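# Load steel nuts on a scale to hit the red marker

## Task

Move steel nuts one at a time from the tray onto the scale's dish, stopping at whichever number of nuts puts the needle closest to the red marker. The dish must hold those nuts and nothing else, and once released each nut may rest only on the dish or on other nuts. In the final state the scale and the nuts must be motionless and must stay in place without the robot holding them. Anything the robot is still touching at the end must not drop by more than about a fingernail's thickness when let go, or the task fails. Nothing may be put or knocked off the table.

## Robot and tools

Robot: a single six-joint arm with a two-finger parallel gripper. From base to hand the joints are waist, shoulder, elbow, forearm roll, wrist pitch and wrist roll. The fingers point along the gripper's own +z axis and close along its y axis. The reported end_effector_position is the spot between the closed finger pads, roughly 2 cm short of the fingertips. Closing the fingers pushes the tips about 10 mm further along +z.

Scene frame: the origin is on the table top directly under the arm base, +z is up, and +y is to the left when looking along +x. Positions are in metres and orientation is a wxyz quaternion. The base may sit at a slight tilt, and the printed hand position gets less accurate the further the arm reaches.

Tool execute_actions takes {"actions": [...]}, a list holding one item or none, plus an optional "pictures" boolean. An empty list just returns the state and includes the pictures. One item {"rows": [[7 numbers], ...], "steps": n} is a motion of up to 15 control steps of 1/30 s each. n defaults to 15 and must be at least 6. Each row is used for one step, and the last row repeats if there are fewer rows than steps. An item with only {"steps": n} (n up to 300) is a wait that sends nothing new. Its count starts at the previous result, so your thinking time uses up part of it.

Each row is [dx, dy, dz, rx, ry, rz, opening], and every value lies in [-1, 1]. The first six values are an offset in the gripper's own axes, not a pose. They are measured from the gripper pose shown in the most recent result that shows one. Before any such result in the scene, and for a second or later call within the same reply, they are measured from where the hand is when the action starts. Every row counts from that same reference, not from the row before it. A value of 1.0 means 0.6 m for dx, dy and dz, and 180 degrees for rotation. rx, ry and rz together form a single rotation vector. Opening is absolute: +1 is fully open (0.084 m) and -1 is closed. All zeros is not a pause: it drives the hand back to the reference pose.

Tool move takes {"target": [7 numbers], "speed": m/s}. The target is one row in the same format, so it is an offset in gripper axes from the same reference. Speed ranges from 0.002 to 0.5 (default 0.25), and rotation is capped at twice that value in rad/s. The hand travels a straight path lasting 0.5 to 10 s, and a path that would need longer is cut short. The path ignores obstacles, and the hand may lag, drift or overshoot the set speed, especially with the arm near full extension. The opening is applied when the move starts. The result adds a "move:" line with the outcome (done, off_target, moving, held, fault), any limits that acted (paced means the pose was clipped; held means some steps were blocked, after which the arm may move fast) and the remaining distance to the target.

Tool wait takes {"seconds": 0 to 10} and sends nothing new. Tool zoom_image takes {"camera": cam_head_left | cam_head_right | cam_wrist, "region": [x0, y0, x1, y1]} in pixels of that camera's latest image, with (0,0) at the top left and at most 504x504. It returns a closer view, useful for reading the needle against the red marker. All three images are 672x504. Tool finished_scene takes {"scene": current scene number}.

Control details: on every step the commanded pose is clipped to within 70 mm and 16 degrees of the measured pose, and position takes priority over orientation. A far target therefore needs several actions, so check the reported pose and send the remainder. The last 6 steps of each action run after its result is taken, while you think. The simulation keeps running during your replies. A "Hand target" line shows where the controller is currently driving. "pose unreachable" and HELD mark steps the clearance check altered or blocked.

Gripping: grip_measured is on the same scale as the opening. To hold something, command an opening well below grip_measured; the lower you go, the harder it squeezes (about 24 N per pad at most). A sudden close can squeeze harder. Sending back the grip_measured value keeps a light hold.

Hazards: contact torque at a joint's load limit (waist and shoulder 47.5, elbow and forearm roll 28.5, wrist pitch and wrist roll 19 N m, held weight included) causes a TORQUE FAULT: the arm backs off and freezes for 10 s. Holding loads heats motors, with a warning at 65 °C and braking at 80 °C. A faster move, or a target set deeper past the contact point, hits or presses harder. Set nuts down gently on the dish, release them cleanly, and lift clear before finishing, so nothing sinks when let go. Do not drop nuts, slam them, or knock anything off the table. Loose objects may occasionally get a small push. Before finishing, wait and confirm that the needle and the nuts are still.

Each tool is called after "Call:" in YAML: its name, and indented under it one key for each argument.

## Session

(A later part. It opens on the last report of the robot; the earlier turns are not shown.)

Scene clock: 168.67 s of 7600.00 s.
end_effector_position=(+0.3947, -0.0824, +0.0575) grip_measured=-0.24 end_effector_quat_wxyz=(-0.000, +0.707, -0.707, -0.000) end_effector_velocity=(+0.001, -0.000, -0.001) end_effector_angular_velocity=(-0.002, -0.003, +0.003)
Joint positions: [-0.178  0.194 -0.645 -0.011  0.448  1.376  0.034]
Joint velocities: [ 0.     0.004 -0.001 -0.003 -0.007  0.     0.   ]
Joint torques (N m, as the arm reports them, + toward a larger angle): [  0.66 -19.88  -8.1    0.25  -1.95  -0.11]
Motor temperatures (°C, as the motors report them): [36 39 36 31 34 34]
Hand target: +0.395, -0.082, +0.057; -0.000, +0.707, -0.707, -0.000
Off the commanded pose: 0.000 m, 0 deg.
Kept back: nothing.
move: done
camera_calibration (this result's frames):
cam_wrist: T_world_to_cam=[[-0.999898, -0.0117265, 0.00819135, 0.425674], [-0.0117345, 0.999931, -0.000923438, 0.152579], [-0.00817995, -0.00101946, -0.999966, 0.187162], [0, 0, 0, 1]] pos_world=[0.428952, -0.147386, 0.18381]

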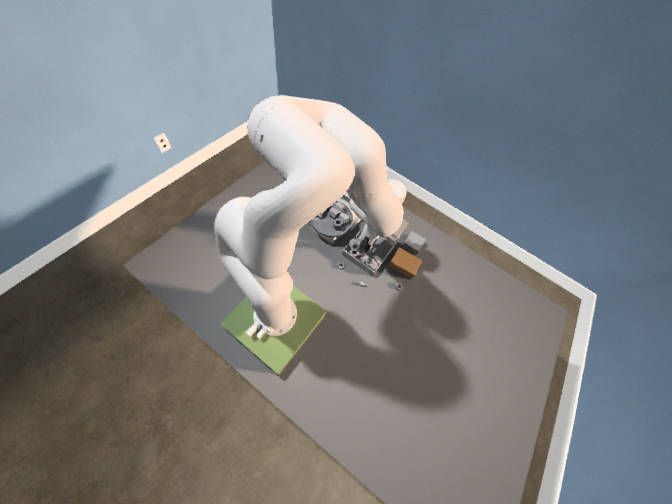

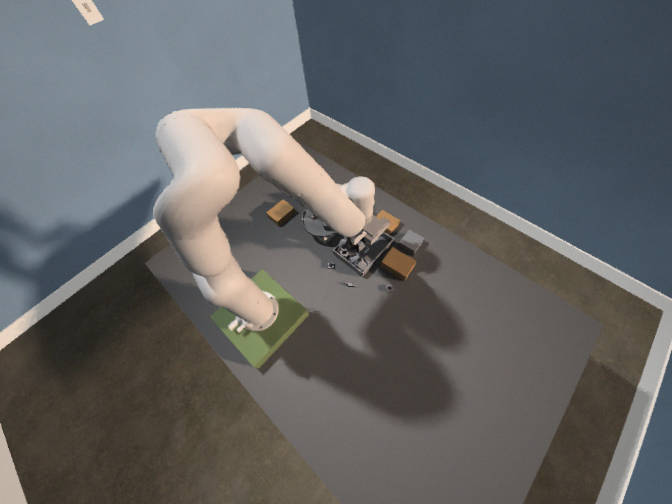

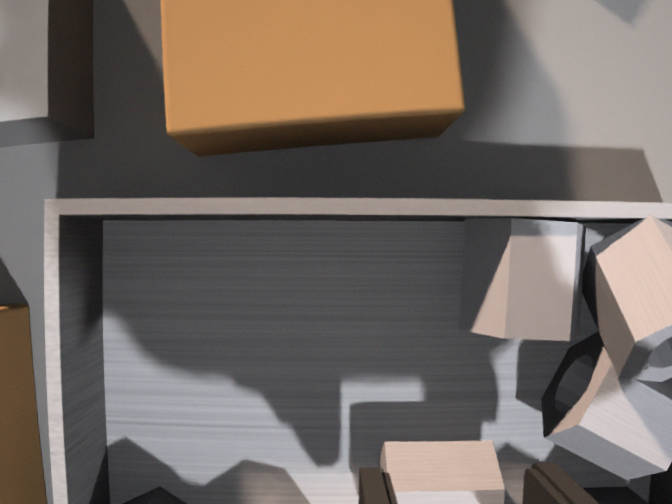

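Call:
execute_actions:
  actions:
    - {"rows":[[0,-0.0008,0.001,0,0,0,-0.22],[0,-0.0016,0.002,0,0,0,-0.22],[0,-0.0024,0.003,0,0,0,-0.22],[0,-0.0024,0.005,0,0,0,-0.22],[0,-0.0024,0.007,0,0,0,-0.22],[0,-0.0024,0.009,0,0,0,-0.22],[0,-0.0024,0.011,0,0,0,-0.22],[0,-0.0024,0.013,0,0,0,-0.22],[0,-0.0024,0.015,0,0,0,-0.22],[0,-0.0024,0.017,0,0,0,-0.22],[0,-0.0024,0.019,0,0,0,-0.22],[0,-0.0024,0.021,0,0,0,-0.22],[0,-0.0024,0.0225,0,0,0,-0.22]],"steps":15}

Call:
wait:
  seconds: 0.2

Scene clock: 169.27 s of 7600.00 s.
end_effector_position=(+0.3960, -0.0824, +0.0529) grip_measured=-0.24 end_effector_quat_wxyz=(-0.000, +0.707, -0.707, -0.000) end_effector_velocity=(-0.002, +0.000, -0.033) end_effector_angular_velocity=(+0.002, +0.009, +0.001)
Joint positions: [-0.178  0.212 -0.65  -0.011  0.436  1.376  0.034]
Joint velocities: [-0.001  0.103 -0.006 -0.003 -0.088  0.001  0.   ]
Joint torques (N m, as the arm reports them, + toward a larger angle): [  0.78 -20.12  -8.27   0.36  -2.28  -0.11]
Motor temperatures (°C, as the motors report them): [36 39 36 31 34 34]
Steps of this call (steps 1 to 9: nothing new was sent; steps 10 to 18: the first 9 steps of this action). Readings (end_effector_position):
10: (+0.3947, -0.0824, +0.0573)
11: (+0.3948, -0.0824, +0.0573)
13: (+0.3953, -0.0824, +0.0569)
17: (+0.3960, -0.0824, +0.0540)
18: the state above

Scene clock: 169.67 s of 7600.00 s.
end_effector_position=(+0.3961, -0.0824, +0.0444) grip_measured=-0.24 end_effector_quat_wxyz=(-0.000, +0.707, -0.707, -0.000) end_effector_velocity=(+0.003, -0.000, -0.000) end_effector_angular_velocity=(-0.001, -0.008, -0.000)
Joint positions: [-0.178  0.239 -0.652 -0.011  0.411  1.377  0.034]
Joint velocities: [ 0.     0.006 -0.004  0.001 -0.01   0.    -0.   ]
Joint torques (N m, as the arm reports them, + toward a larger angle): [  0.86 -20.07  -8.12   0.37  -2.09  -0.16]
Motor temperatures (°C, as the motors report them): [36 39 36 31 34 34]
Hand target: +0.396, -0.082, +0.044; -0.000, +0.707, -0.707, -0.000
Off the commanded pose: 0.000 m, 0 deg.
Kept back: nothing.
Steps of this call (steps 1 to 6: the last 6 steps of your previous action; steps 7 to 12: nothing new was sent). Readings (end_effector_position):
1: (+0.3959, -0.0824, +0.0518)
2: (+0.3959, -0.0824, +0.0507)
4: (+0.3959, -0.0823, +0.0484)
8: (+0.3957, -0.0823, +0.0450)
12: the state above
camera_calibration (this result's frames):
cam_wrist: T_world_to_cam=[[-0.999897, -0.0117604, 0.00816932, 0.42721], [-0.0117677, 0.99993, -0.00084877, 0.152559], [-0.00815877, -0.000944817, -0.999966, 0.173992], [0, 0, 0, 1]] pos_world=[0.430381, -0.14736, 0.170626]

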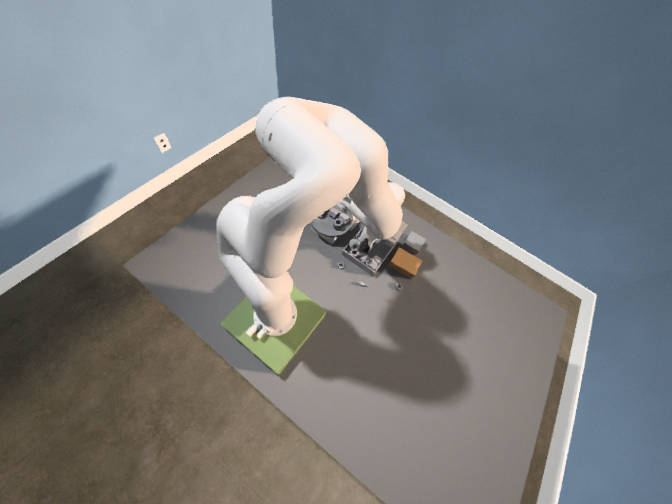

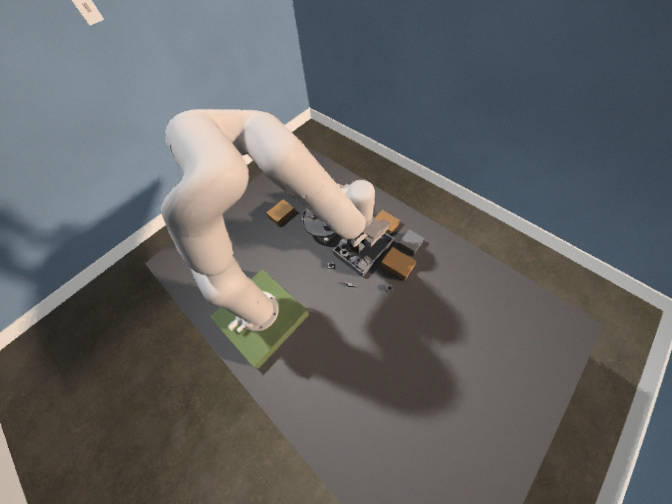

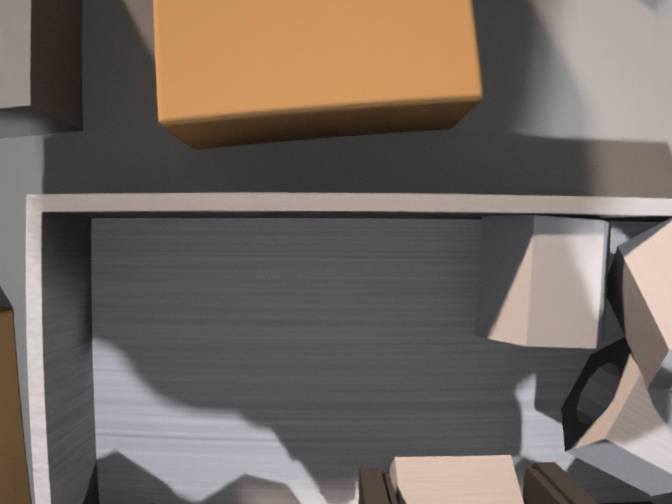

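Call:
move:
  target: [0,0,0.0006,0,0,0,-0.65]
  speed: 0.01

Call:
move:
  target: [0,0,-0.15,0,0,0,-0.65]
  speed: 0.15

Scene clock: 170.60 s of 7600.00 s.
end_effector_position=(+0.3962, -0.0824, +0.0441) grip_measured=-0.34 end_effector_quat_wxyz=(-0.000, +0.707, -0.707, -0.000) end_effector_velocity=(+0.000, -0.000, +0.000) end_effector_angular_velocity=(-0.000, -0.000, +0.001)
Joint positions: [-0.178  0.24  -0.653 -0.011  0.41   1.377  0.029]
Joint velocities: [ 0.    -0.001  0.    -0.     0.    -0.     0.   ]
Joint torques (N m, as the arm reports them, + toward a larger angle): [  1.03 -19.19  -7.87   0.28  -2.13  -0.03]
Motor temperatures (°C, as the motors report them): [36 39 36 31 34 34]
Hand target: +0.396, -0.082, +0.044; -0.000, +0.707, -0.707, -0.000
Off the commanded pose: 0.000 m, 0 deg.
Kept back: nothing.
move: done
camera_calibration (this result's frames):
cam_wrist: T_world_to_cam=[[-0.999899, -0.0117522, 0.00794168, 0.427305], [-0.0117597, 0.99993, -0.00089834, 0.15258], [-0.00793057, -0.000991642, -0.999968, 0.17366], [0, 0, 0, 1]] pos_world=[0.430433, -0.147376, 0.170398]

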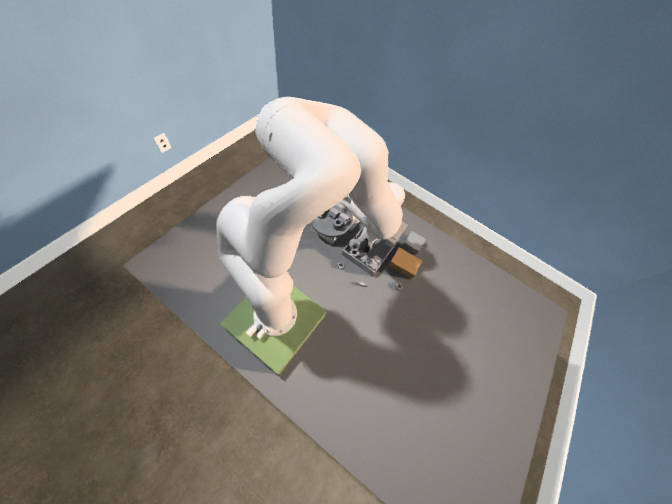

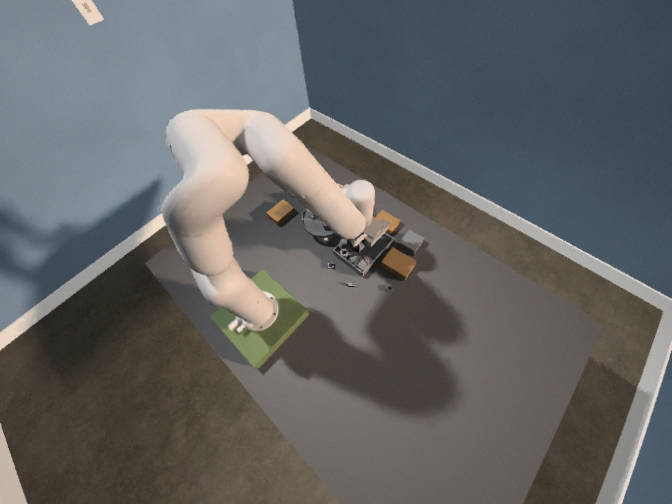

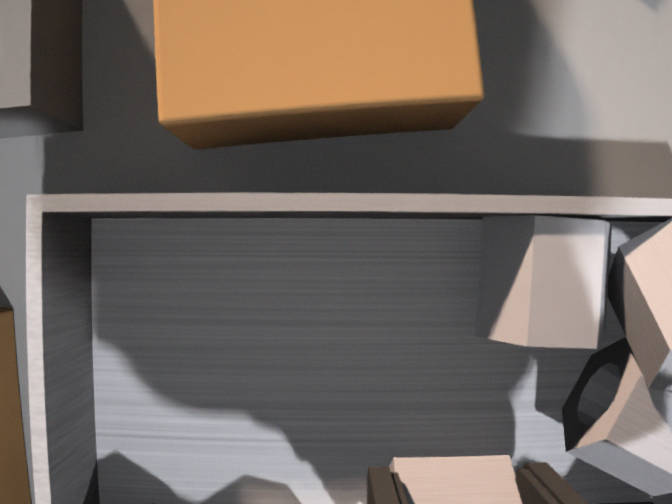

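Scene clock: 171.70 s of 7600.00 s.
end_effector_position=(+0.3958, -0.0826, +0.1335) grip_measured=-0.34 end_effector_quat_wxyz=(+0.000, +0.707, -0.707, -0.000) end_effector_velocity=(+0.001, -0.000, +0.003) end_effector_angular_velocity=(-0.001, -0.002, +0.001)
Joint positions: [-0.176 -0.013 -0.677 -0.008  0.688  1.374  0.029]
Joint velocities: [-0.    -0.006 -0.004 -0.001  0.008 -0.    -0.   ]
Joint torques (N m, as the arm reports them, + toward a larger angle): [  0.81 -18.54 -10.15   0.49  -2.1   -0.1 ]
Motor temperatures (°C, as the motors report them): [36 39 36 31 34 34]
Hand target: +0.396, -0.083, +0.134; -0.000, +0.707, -0.707, +0.000
Off the commanded pose: 0.001 m, 0 deg.
Kept back: nothing.
move: done
camera_calibration (this result's frames):
cam_wrist: T_world_to_cam=[[-0.999895, -0.0114319, 0.00892617, 0.426124], [-0.0114431, 0.999934, -0.00120776, 0.152774], [-0.00891178, -0.00130978, -0.999959, 0.263372], [0, 0, 0, 1]] pos_world=[0.430174, -0.147548, 0.259742]

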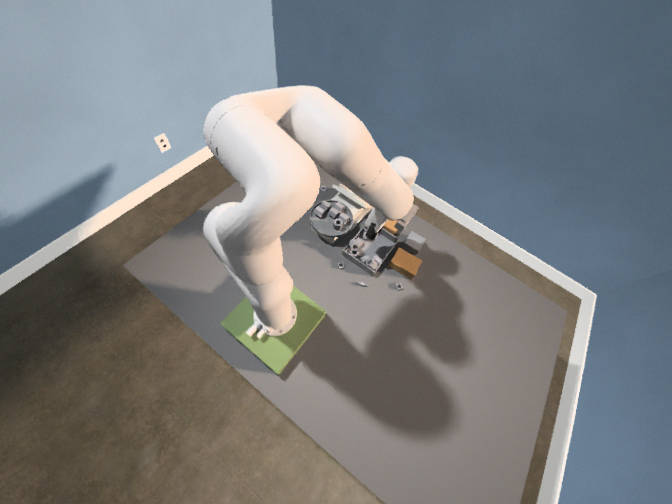

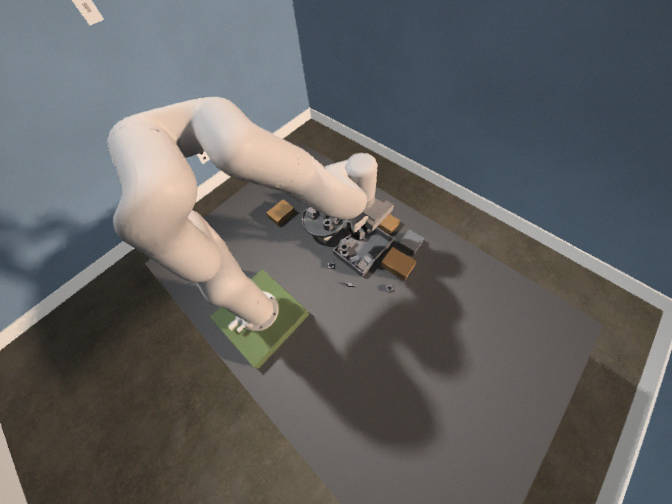

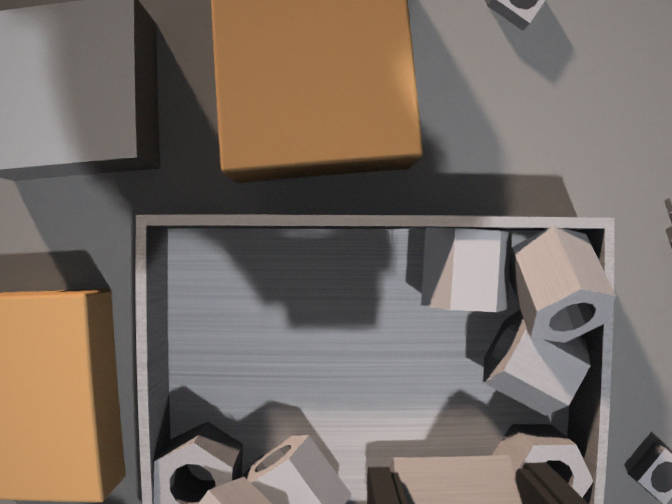

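Call:
move:
  target: [-0.2777,0.043,-0.024,0,0,-0.5,-0.65]
  speed: 0.45

Scene clock: 174.80 s of 7600.00 s.
end_effector_position=(+0.3707, +0.0835, +0.1479) grip_measured=-0.34 end_effector_quat_wxyz=(+0.001, +1.000, -0.001, -0.000) end_effector_velocity=(-0.001, +0.001, -0.001) end_effector_angular_velocity=(+0.001, +0.003, +0.009)
Joint positions: [ 0.253 -0.121 -0.604 -0.011  0.726  0.236  0.029]
Joint velocities: [ 0.002  0.001  0.     0.003  0.002 -0.01   0.   ]
Joint torques (N m, as the arm reports them, + toward a larger angle): [  1.03 -16.74 -10.44   0.44  -2.21  -0.2 ]
Motor temperatures (°C, as the motors report them): [36 39 36 31 34 34]
Hand target: +0.371, +0.084, +0.148; +0.001, +1.000, -0.000, -0.000
Off the commanded pose: 0.001 m, 0 deg.
Kept back: nothing.
move: done
camera_calibration (this result's frames):
cam_wrist: T_world_to_cam=[[0.0102696, -0.999899, 0.00980581, 0.110713], [-0.999946, -0.0102813, -0.00114693, 0.437254], [0.00124763, -0.0097935, -0.999951, 0.274761], [0, 0, 0, 1]] pos_world=[0.435751, 0.117889, 0.274163]

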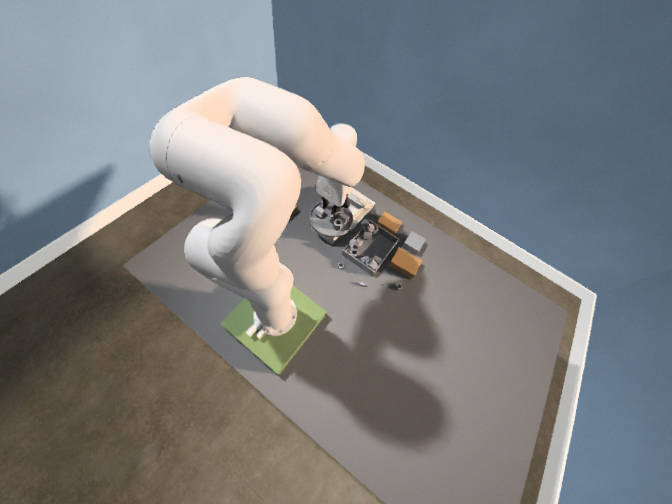

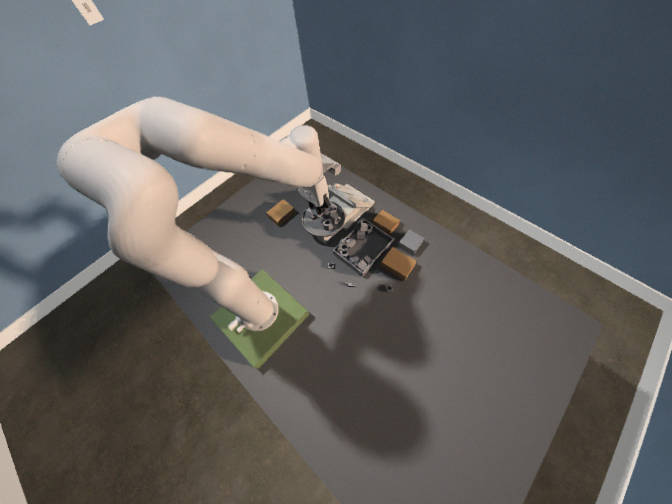

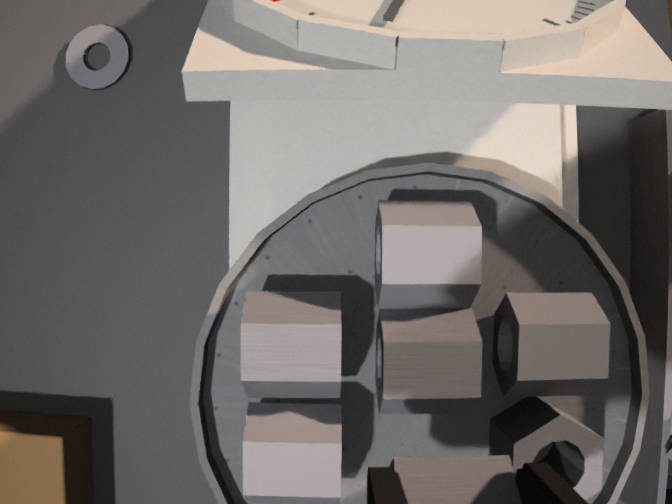

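Call:
move:
  target: [-0.002,-0.0008,0.058,0,0,0,-0.65]
  speed: 0.08

Scene clock: 176.20 s of 7600.00 s.
end_effector_position=(+0.3697, +0.0841, +0.1135) grip_measured=-0.34 end_effector_quat_wxyz=(+0.001, +1.000, -0.001, +0.000) end_effector_velocity=(-0.000, +0.000, -0.002) end_effector_angular_velocity=(-0.001, -0.001, +0.002)
Joint positions: [ 0.254 -0.035 -0.574 -0.012  0.609  0.239  0.029]
Joint velocities: [ 0.001  0.006  0.003 -0.001 -0.009  0.001  0.   ]
Joint torques (N m, as the arm reports them, + toward a larger angle): [  0.93 -17.32  -9.61   0.51  -2.11   0.08]
Motor temperatures (°C, as the motors report them): [36 39 36 31 34 34]
Hand target: +0.370, +0.084, +0.113; +0.001, +1.000, -0.001, -0.000
Off the commanded pose: 0.000 m, 0 deg.
Kept back: nothing.
move: done
camera_calibration (this result's frames):
cam_wrist: T_world_to_cam=[[0.0104269, -0.999901, 0.00949476, 0.111611], [-0.999944, -0.0104429, -0.00163682, 0.436238], [0.00173581, -0.00947716, -0.999954, 0.240177], [0, 0, 0, 1]] pos_world=[0.434633, 0.118432, 0.239821]

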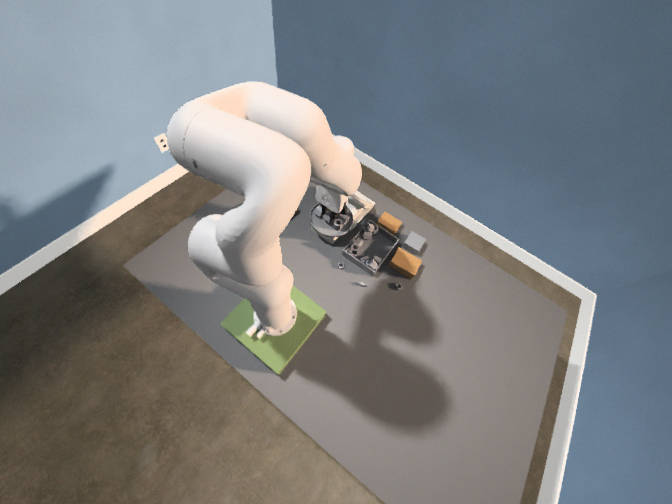

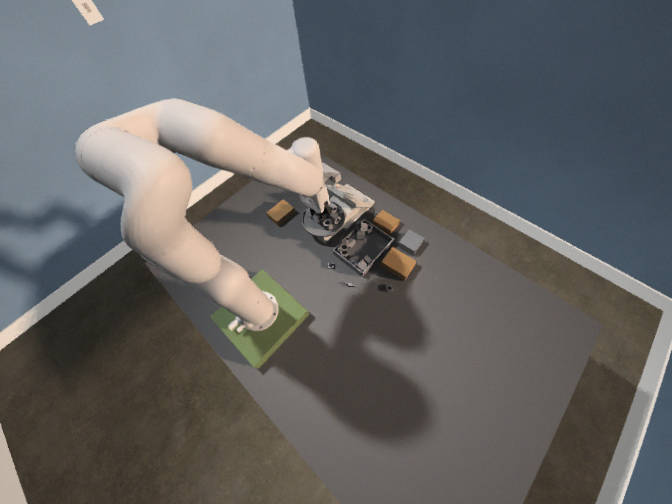

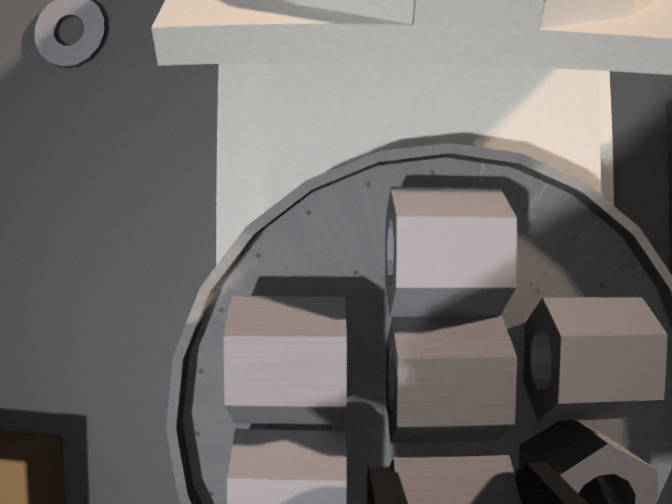

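Call:
move:
  target: [0,0,0.0215,0,0,0,-0.65]
  speed: 0.018

Call:
move:
  target: [0,0,0.0003,0,0,0,-0.24]
  speed: 0.01

Call:
move:
  target: [0,0,-0.04,0,0,0,-0.24]
  speed: 0.08

Call:
move:
  target: [0.102,0.02,-0.02,0,0,0,-0.24]
  speed: 0.15

Scene clock: 177.50 s of 7600.00 s.
end_effector_position=(+0.3699, +0.0841, +0.1011) grip_measured=-0.34 end_effector_quat_wxyz=(+0.001, +1.000, -0.001, +0.000) end_effector_velocity=(+0.001, +0.000, -0.001) end_effector_angular_velocity=(+0.000, -0.003, +0.000)
Joint positions: [ 0.253  0.001 -0.568 -0.013  0.566  0.239  0.029]
Joint velocities: [ 0.     0.006 -0.001 -0.001 -0.008  0.001  0.   ]
Joint torques (N m, as the arm reports them, + toward a larger angle): [  1.18 -17.14  -9.02   0.43  -2.13  -0.02]
Motor temperatures (°C, as the motors report them): [36 39 36 31 34 34]
Hand target: +0.370, +0.084, +0.101; +0.001, +1.000, -0.001, +0.000
Off the commanded pose: 0.000 m, 0 deg.
Kept back: nothing.
move: done
camera_calibration (this result's frames):
cam_wrist: T_world_to_cam=[[0.0104703, -0.999902, 0.00929402, 0.1118], [-0.999943, -0.0104911, -0.00218369, 0.436479], [0.00228098, -0.00927062, -0.999954, 0.227472], [0, 0, 0, 1]] pos_world=[0.434765, 0.118477, 0.227376]

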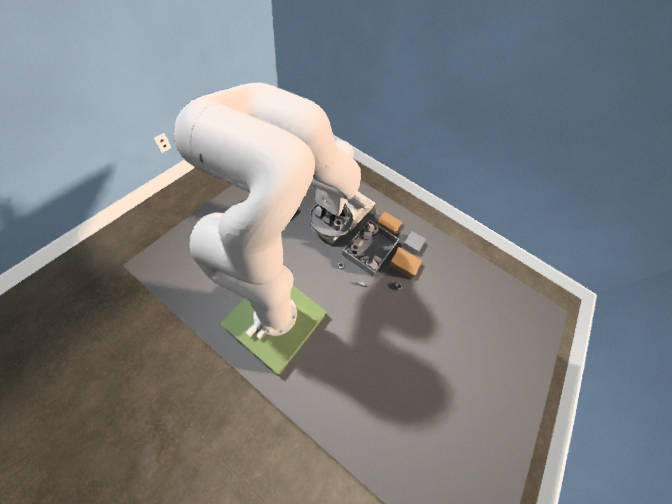

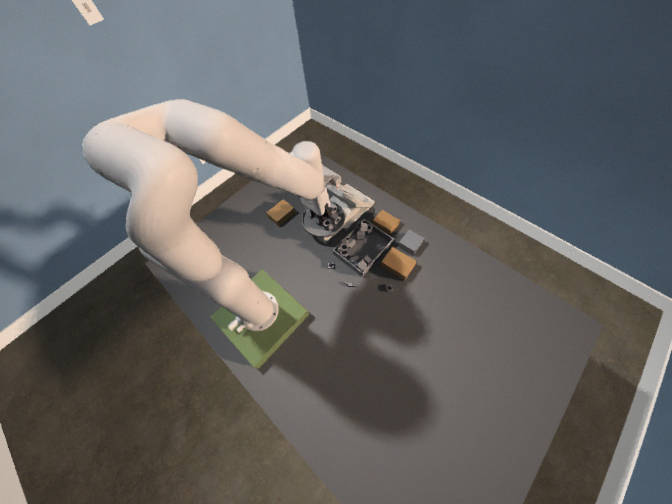

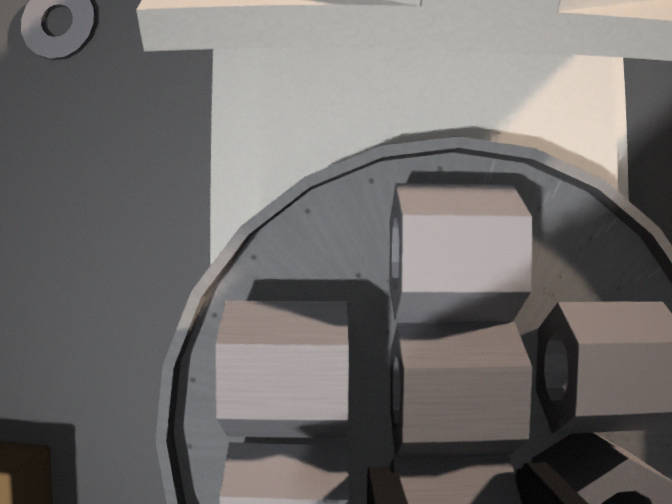

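Scene clock: 178.20 s of 7600.00 s.
end_effector_position=(+0.3700, +0.0842, +0.1009) grip_measured=-0.26 end_effector_quat_wxyz=(+0.001, +1.000, -0.001, +0.001) end_effector_velocity=(+0.000, -0.001, -0.000) end_effector_angular_velocity=(+0.000, +0.000, -0.003)
Joint positions: [ 0.253  0.002 -0.568 -0.013  0.565  0.239  0.033]
Joint velocities: [-0.002 -0.     0.     0.001 -0.     0.001  0.   ]
Joint torques (N m, as the arm reports them, + toward a larger angle): [  0.82 -17.44  -8.95   0.55  -2.11  -0.01]
Motor temperatures (°C, as the motors report them): [36 39 36 31 34 34]
Hand target: +0.370, +0.084, +0.101; +0.001, +1.000, -0.001, +0.000
Off the commanded pose: 0.000 m, 0 deg.
Kept back: nothing.
move: done
camera_calibration (this result's frames):
cam_wrist: T_world_to_cam=[[0.0104653, -0.999902, 0.00924982, 0.111822], [-0.999942, -0.0104878, -0.00237817, 0.436568], [0.00247495, -0.00922439, -0.999954, 0.227275], [0, 0, 0, 1]] pos_world=[0.43481, 0.118486, 0.227268]

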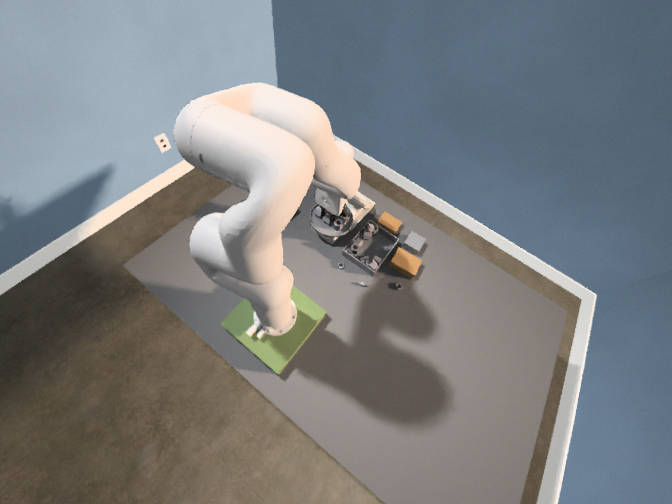

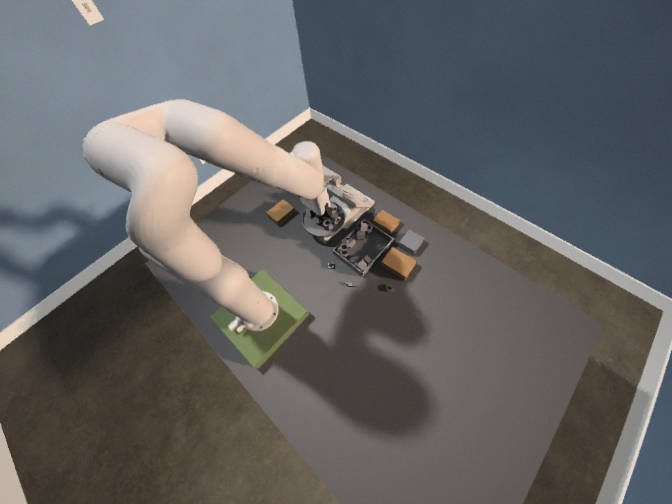

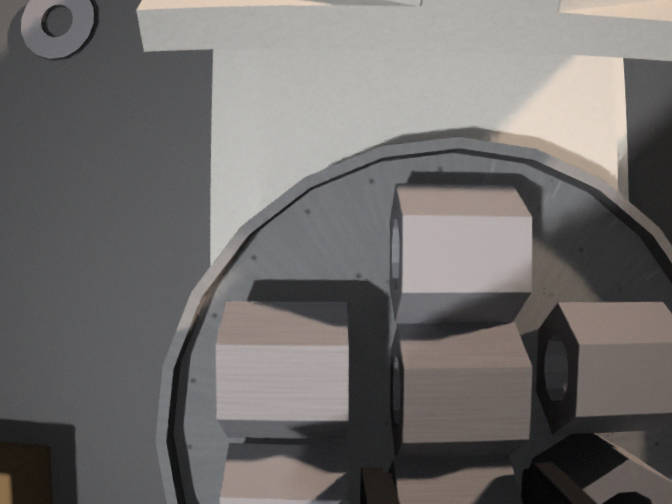

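Scene clock: 179.03 s of 7600.00 s.
end_effector_position=(+0.3698, +0.0841, +0.1246) grip_measured=-0.26 end_effector_quat_wxyz=(+0.001, +1.000, -0.001, +0.000) end_effector_velocity=(+0.001, +0.000, +0.003) end_effector_angular_velocity=(+0.001, -0.004, -0.001)
Joint positions: [ 0.254 -0.065 -0.581 -0.012  0.645  0.238  0.033]
Joint velocities: [-0.    -0.006 -0.002  0.     0.004  0.     0.   ]
Joint torques (N m, as the arm reports them, + toward a larger angle): [  1.25 -16.35  -9.57   0.78  -2.18  -0.1 ]
Motor temperatures (°C, as the motors report them): [36 39 36 31 34 34]
Hand target: +0.370, +0.084, +0.125; +0.001, +1.000, -0.001, +0.001
Off the commanded pose: 0.000 m, 0 deg.
Kept back: nothing.
move: done
camera_calibration (this result's frames):
cam_wrist: T_world_to_cam=[[0.0103681, -0.999901, 0.00947154, 0.111539], [-0.999944, -0.0103879, -0.00204172, 0.436436], [0.00213991, -0.00944984, -0.999953, 0.251087], [0, 0, 0, 1]] pos_world=[0.434718, 0.118434, 0.25091]

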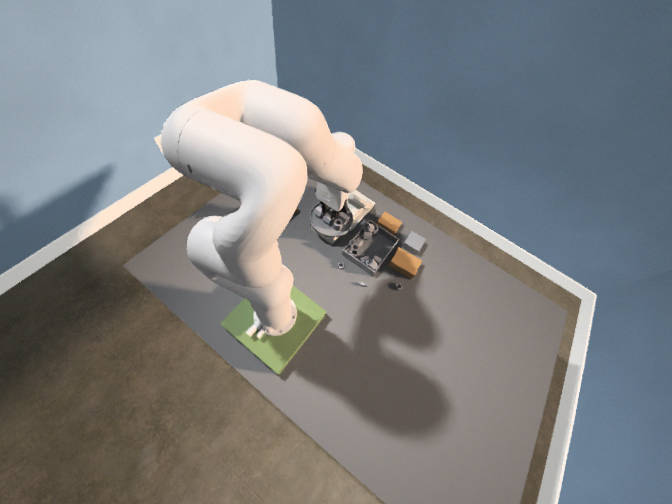

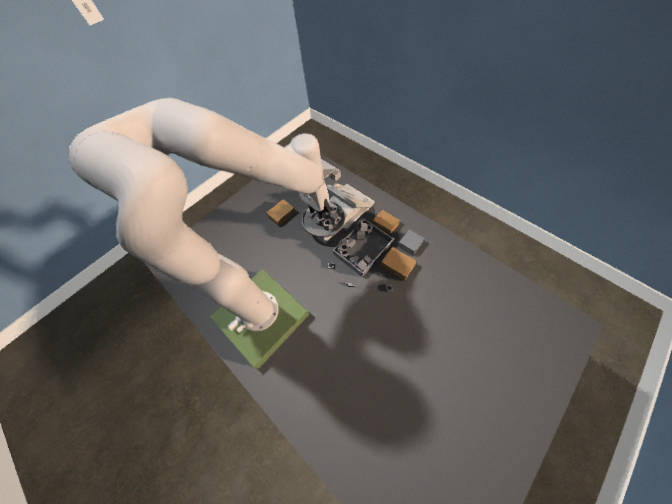

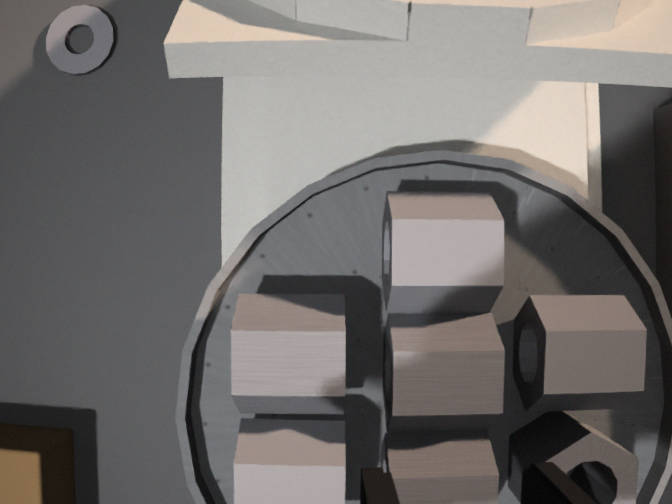

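Scene clock: 179.97 s of 7600.00 s.
end_effector_position=(+0.4306, +0.0719, +0.1366) grip_measured=-0.26 end_effector_quat_wxyz=(+0.001, +1.000, -0.001, +0.000) end_effector_velocity=(+0.003, -0.000, +0.001) end_effector_angular_velocity=(+0.001, -0.002, -0.002)
Joint positions: [ 0.196  0.08  -0.8   -0.011  0.719  0.178  0.033]
Joint velocities: [-0.002  0.006 -0.01   0.001  0.002 -0.001  0.   ]
Joint torques (N m, as the arm reports them, + toward a larger angle): [  0.71 -19.78 -10.03   0.27  -2.1   -0.01]
Motor temperatures (°C, as the motors report them): [36 39 36 31 34 34]
Hand target: +0.431, +0.072, +0.137; +0.001, +1.000, -0.001, +0.000
Off the commanded pose: 0.000 m, 0 deg.
Kept back: nothing.
move: done
camera_calibration (this result's frames):
cam_wrist: T_world_to_cam=[[0.0103746, -0.999902, 0.00945108, 0.0985684], [-0.999944, -0.0103924, -0.00183823, 0.497105], [0.00193627, -0.00943148, -0.999954, 0.26295], [0, 0, 0, 1]] pos_world=[0.495545, 0.106205, 0.26292]

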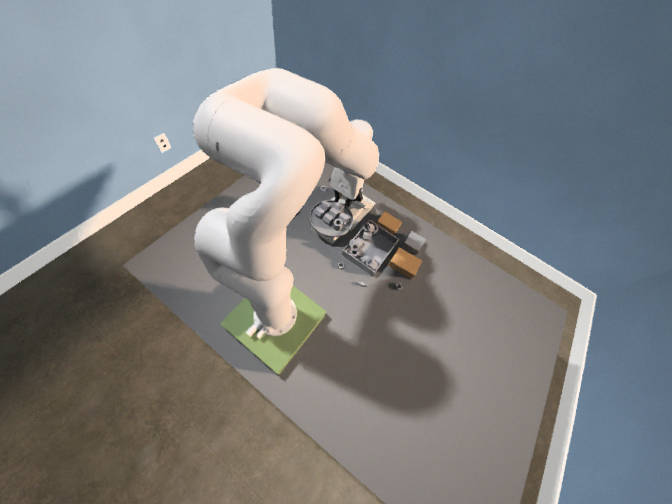

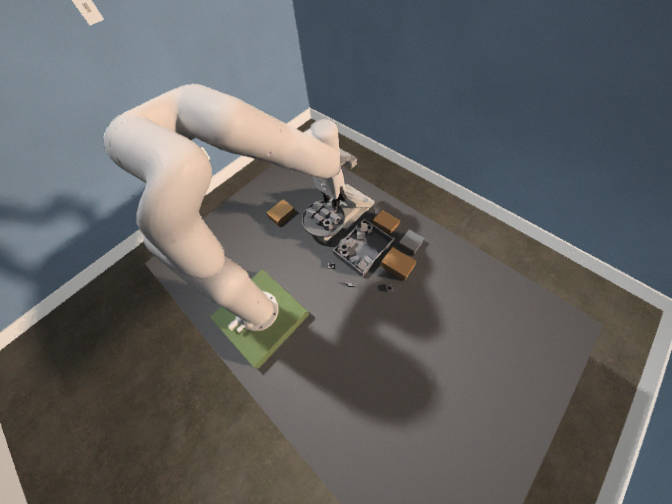

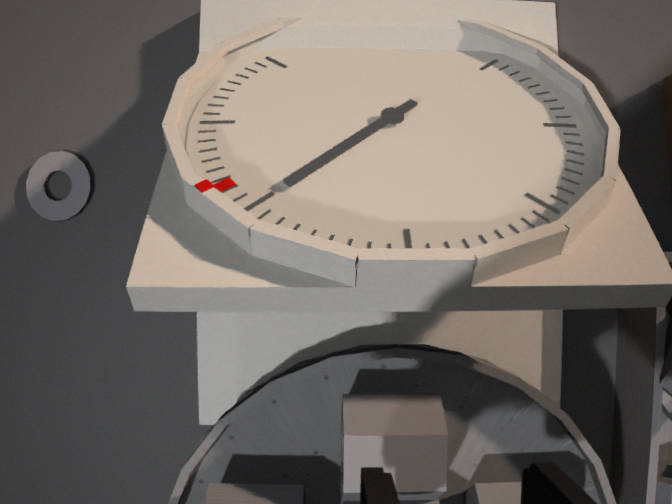

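Call:
zoom_image:
  camera: "cam_wrist"
  region: [180,80,440,270]

Region (180, 80, 440, 270) of cam_wrist's 672x504 image, scaled by 1.938, with more detail than that image has; it fills the top 368 rows of this view, and the rest is white.

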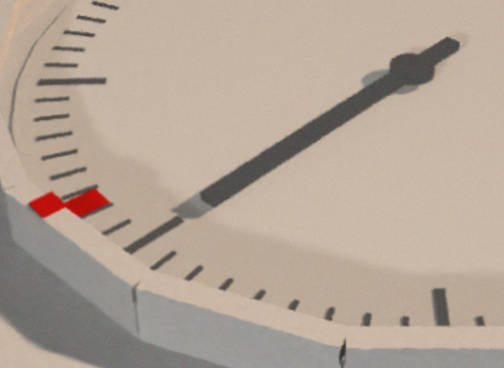

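Call:
move:
  target: [0.1457,-0.1068,-0.032,0,-0.139,0,-0.24]
  speed: 0.2

Scene clock: 183.13 s of 7600.00 s.
end_effector_position=(+0.5184, +0.1351, +0.1562) grip_measured=-0.26 end_effector_quat_wxyz=(+0.000, +0.977, -0.001, -0.215) end_effector_velocity=(+0.001, +0.000, -0.000) end_effector_angular_velocity=(-0.004, +0.014, +0.002)
Joint positions: [ 0.243  0.716 -1.837  0.085  1.546  0.199  0.033]
Joint velocities: [ 0.001  0.023 -0.035 -0.001  0.027  0.002 -0.   ]
Joint torques (N m, as the arm reports them, + toward a larger angle): [  0.7  -31.98 -10.62   0.62  -0.94  -0.1 ]
Motor temperatures (°C, as the motors report them): [36 39 36 31 34 34]
Hand target: +0.519, +0.135, +0.156; +0.000, +0.976, -0.001, -0.216
Off the commanded pose: 0.001 m, 0 deg.
Kept back: nothing.
move: done
camera_calibration (this result's frames):
cam_wrist: T_world_to_cam=[[0.0117891, -0.999925, 0.00340838, 0.160957], [-0.907639, -0.00927057, 0.41965, 0.471742], [-0.419587, -0.00804085, -0.907679, 0.48685], [0, 0, 0, 1]] pos_world=[0.63055, 0.169233, 0.243389]

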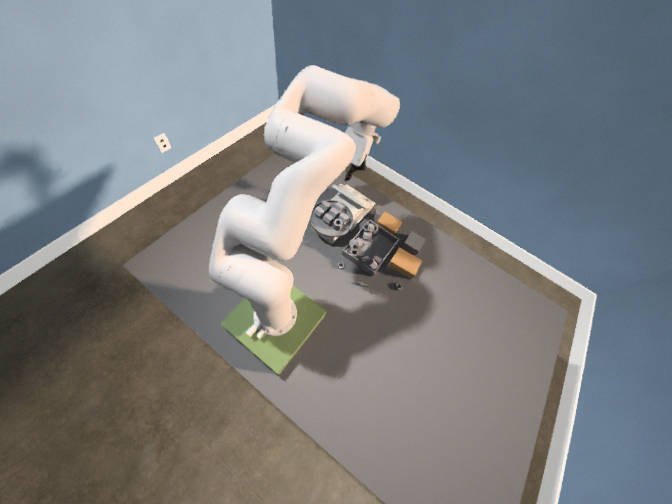

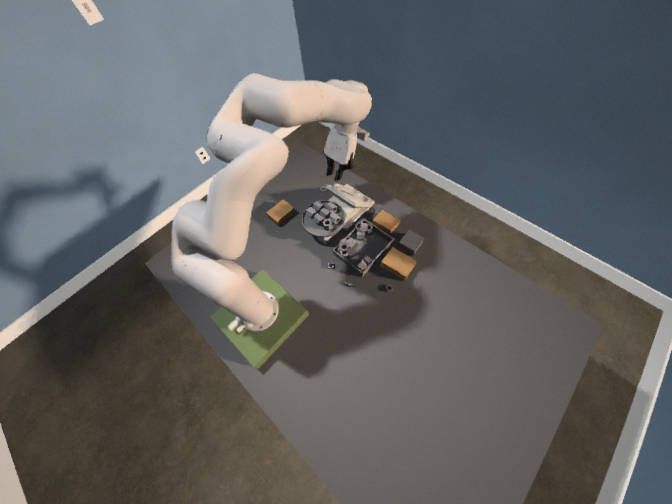

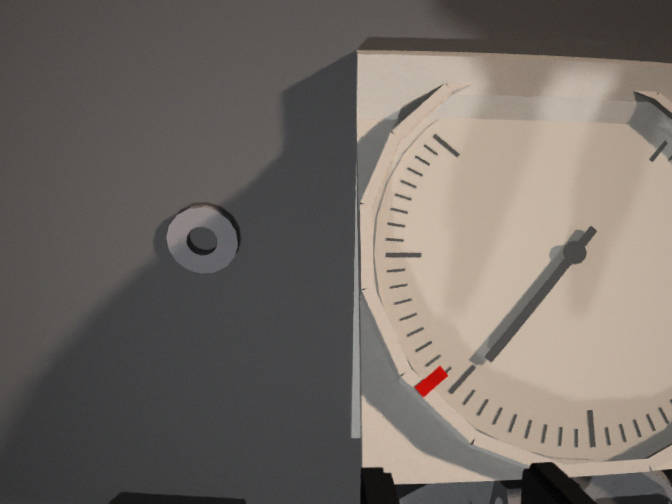

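Call:
zoom_image:
  camera: "cam_wrist"
  region: [380,220,620,460]

Region (380, 220, 620, 460) of cam_wrist's 672x504 image, scaled by 2.100, with more detail than that image has.

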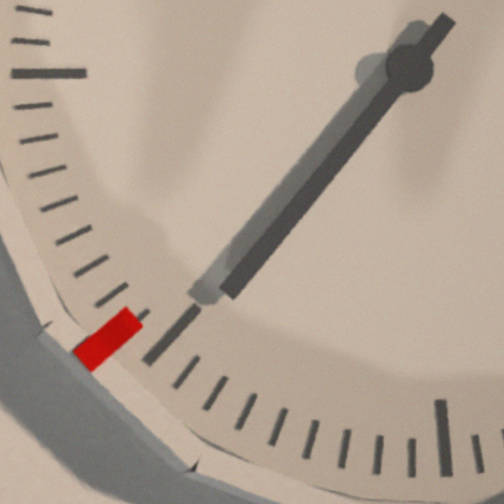

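Call:
zoom_image:
  camera: "cam_head_right"
  region: [290,180,390,260]

Region (290, 180, 390, 260) of cam_head_right's 672x504 image, scaled by 5.040, with more detail than that image has; it fills the top 403 rows of this view, and the rest is white.

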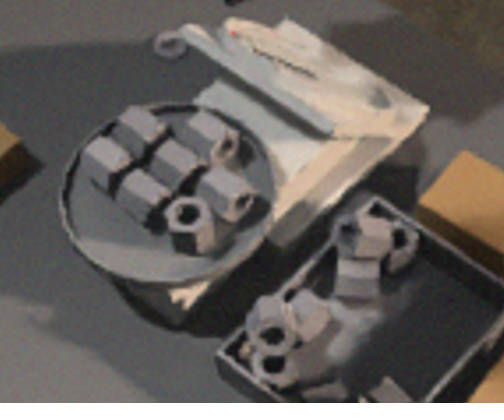

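Call:
finished_scene:
  scene: 2

The scene is finished: the task was done.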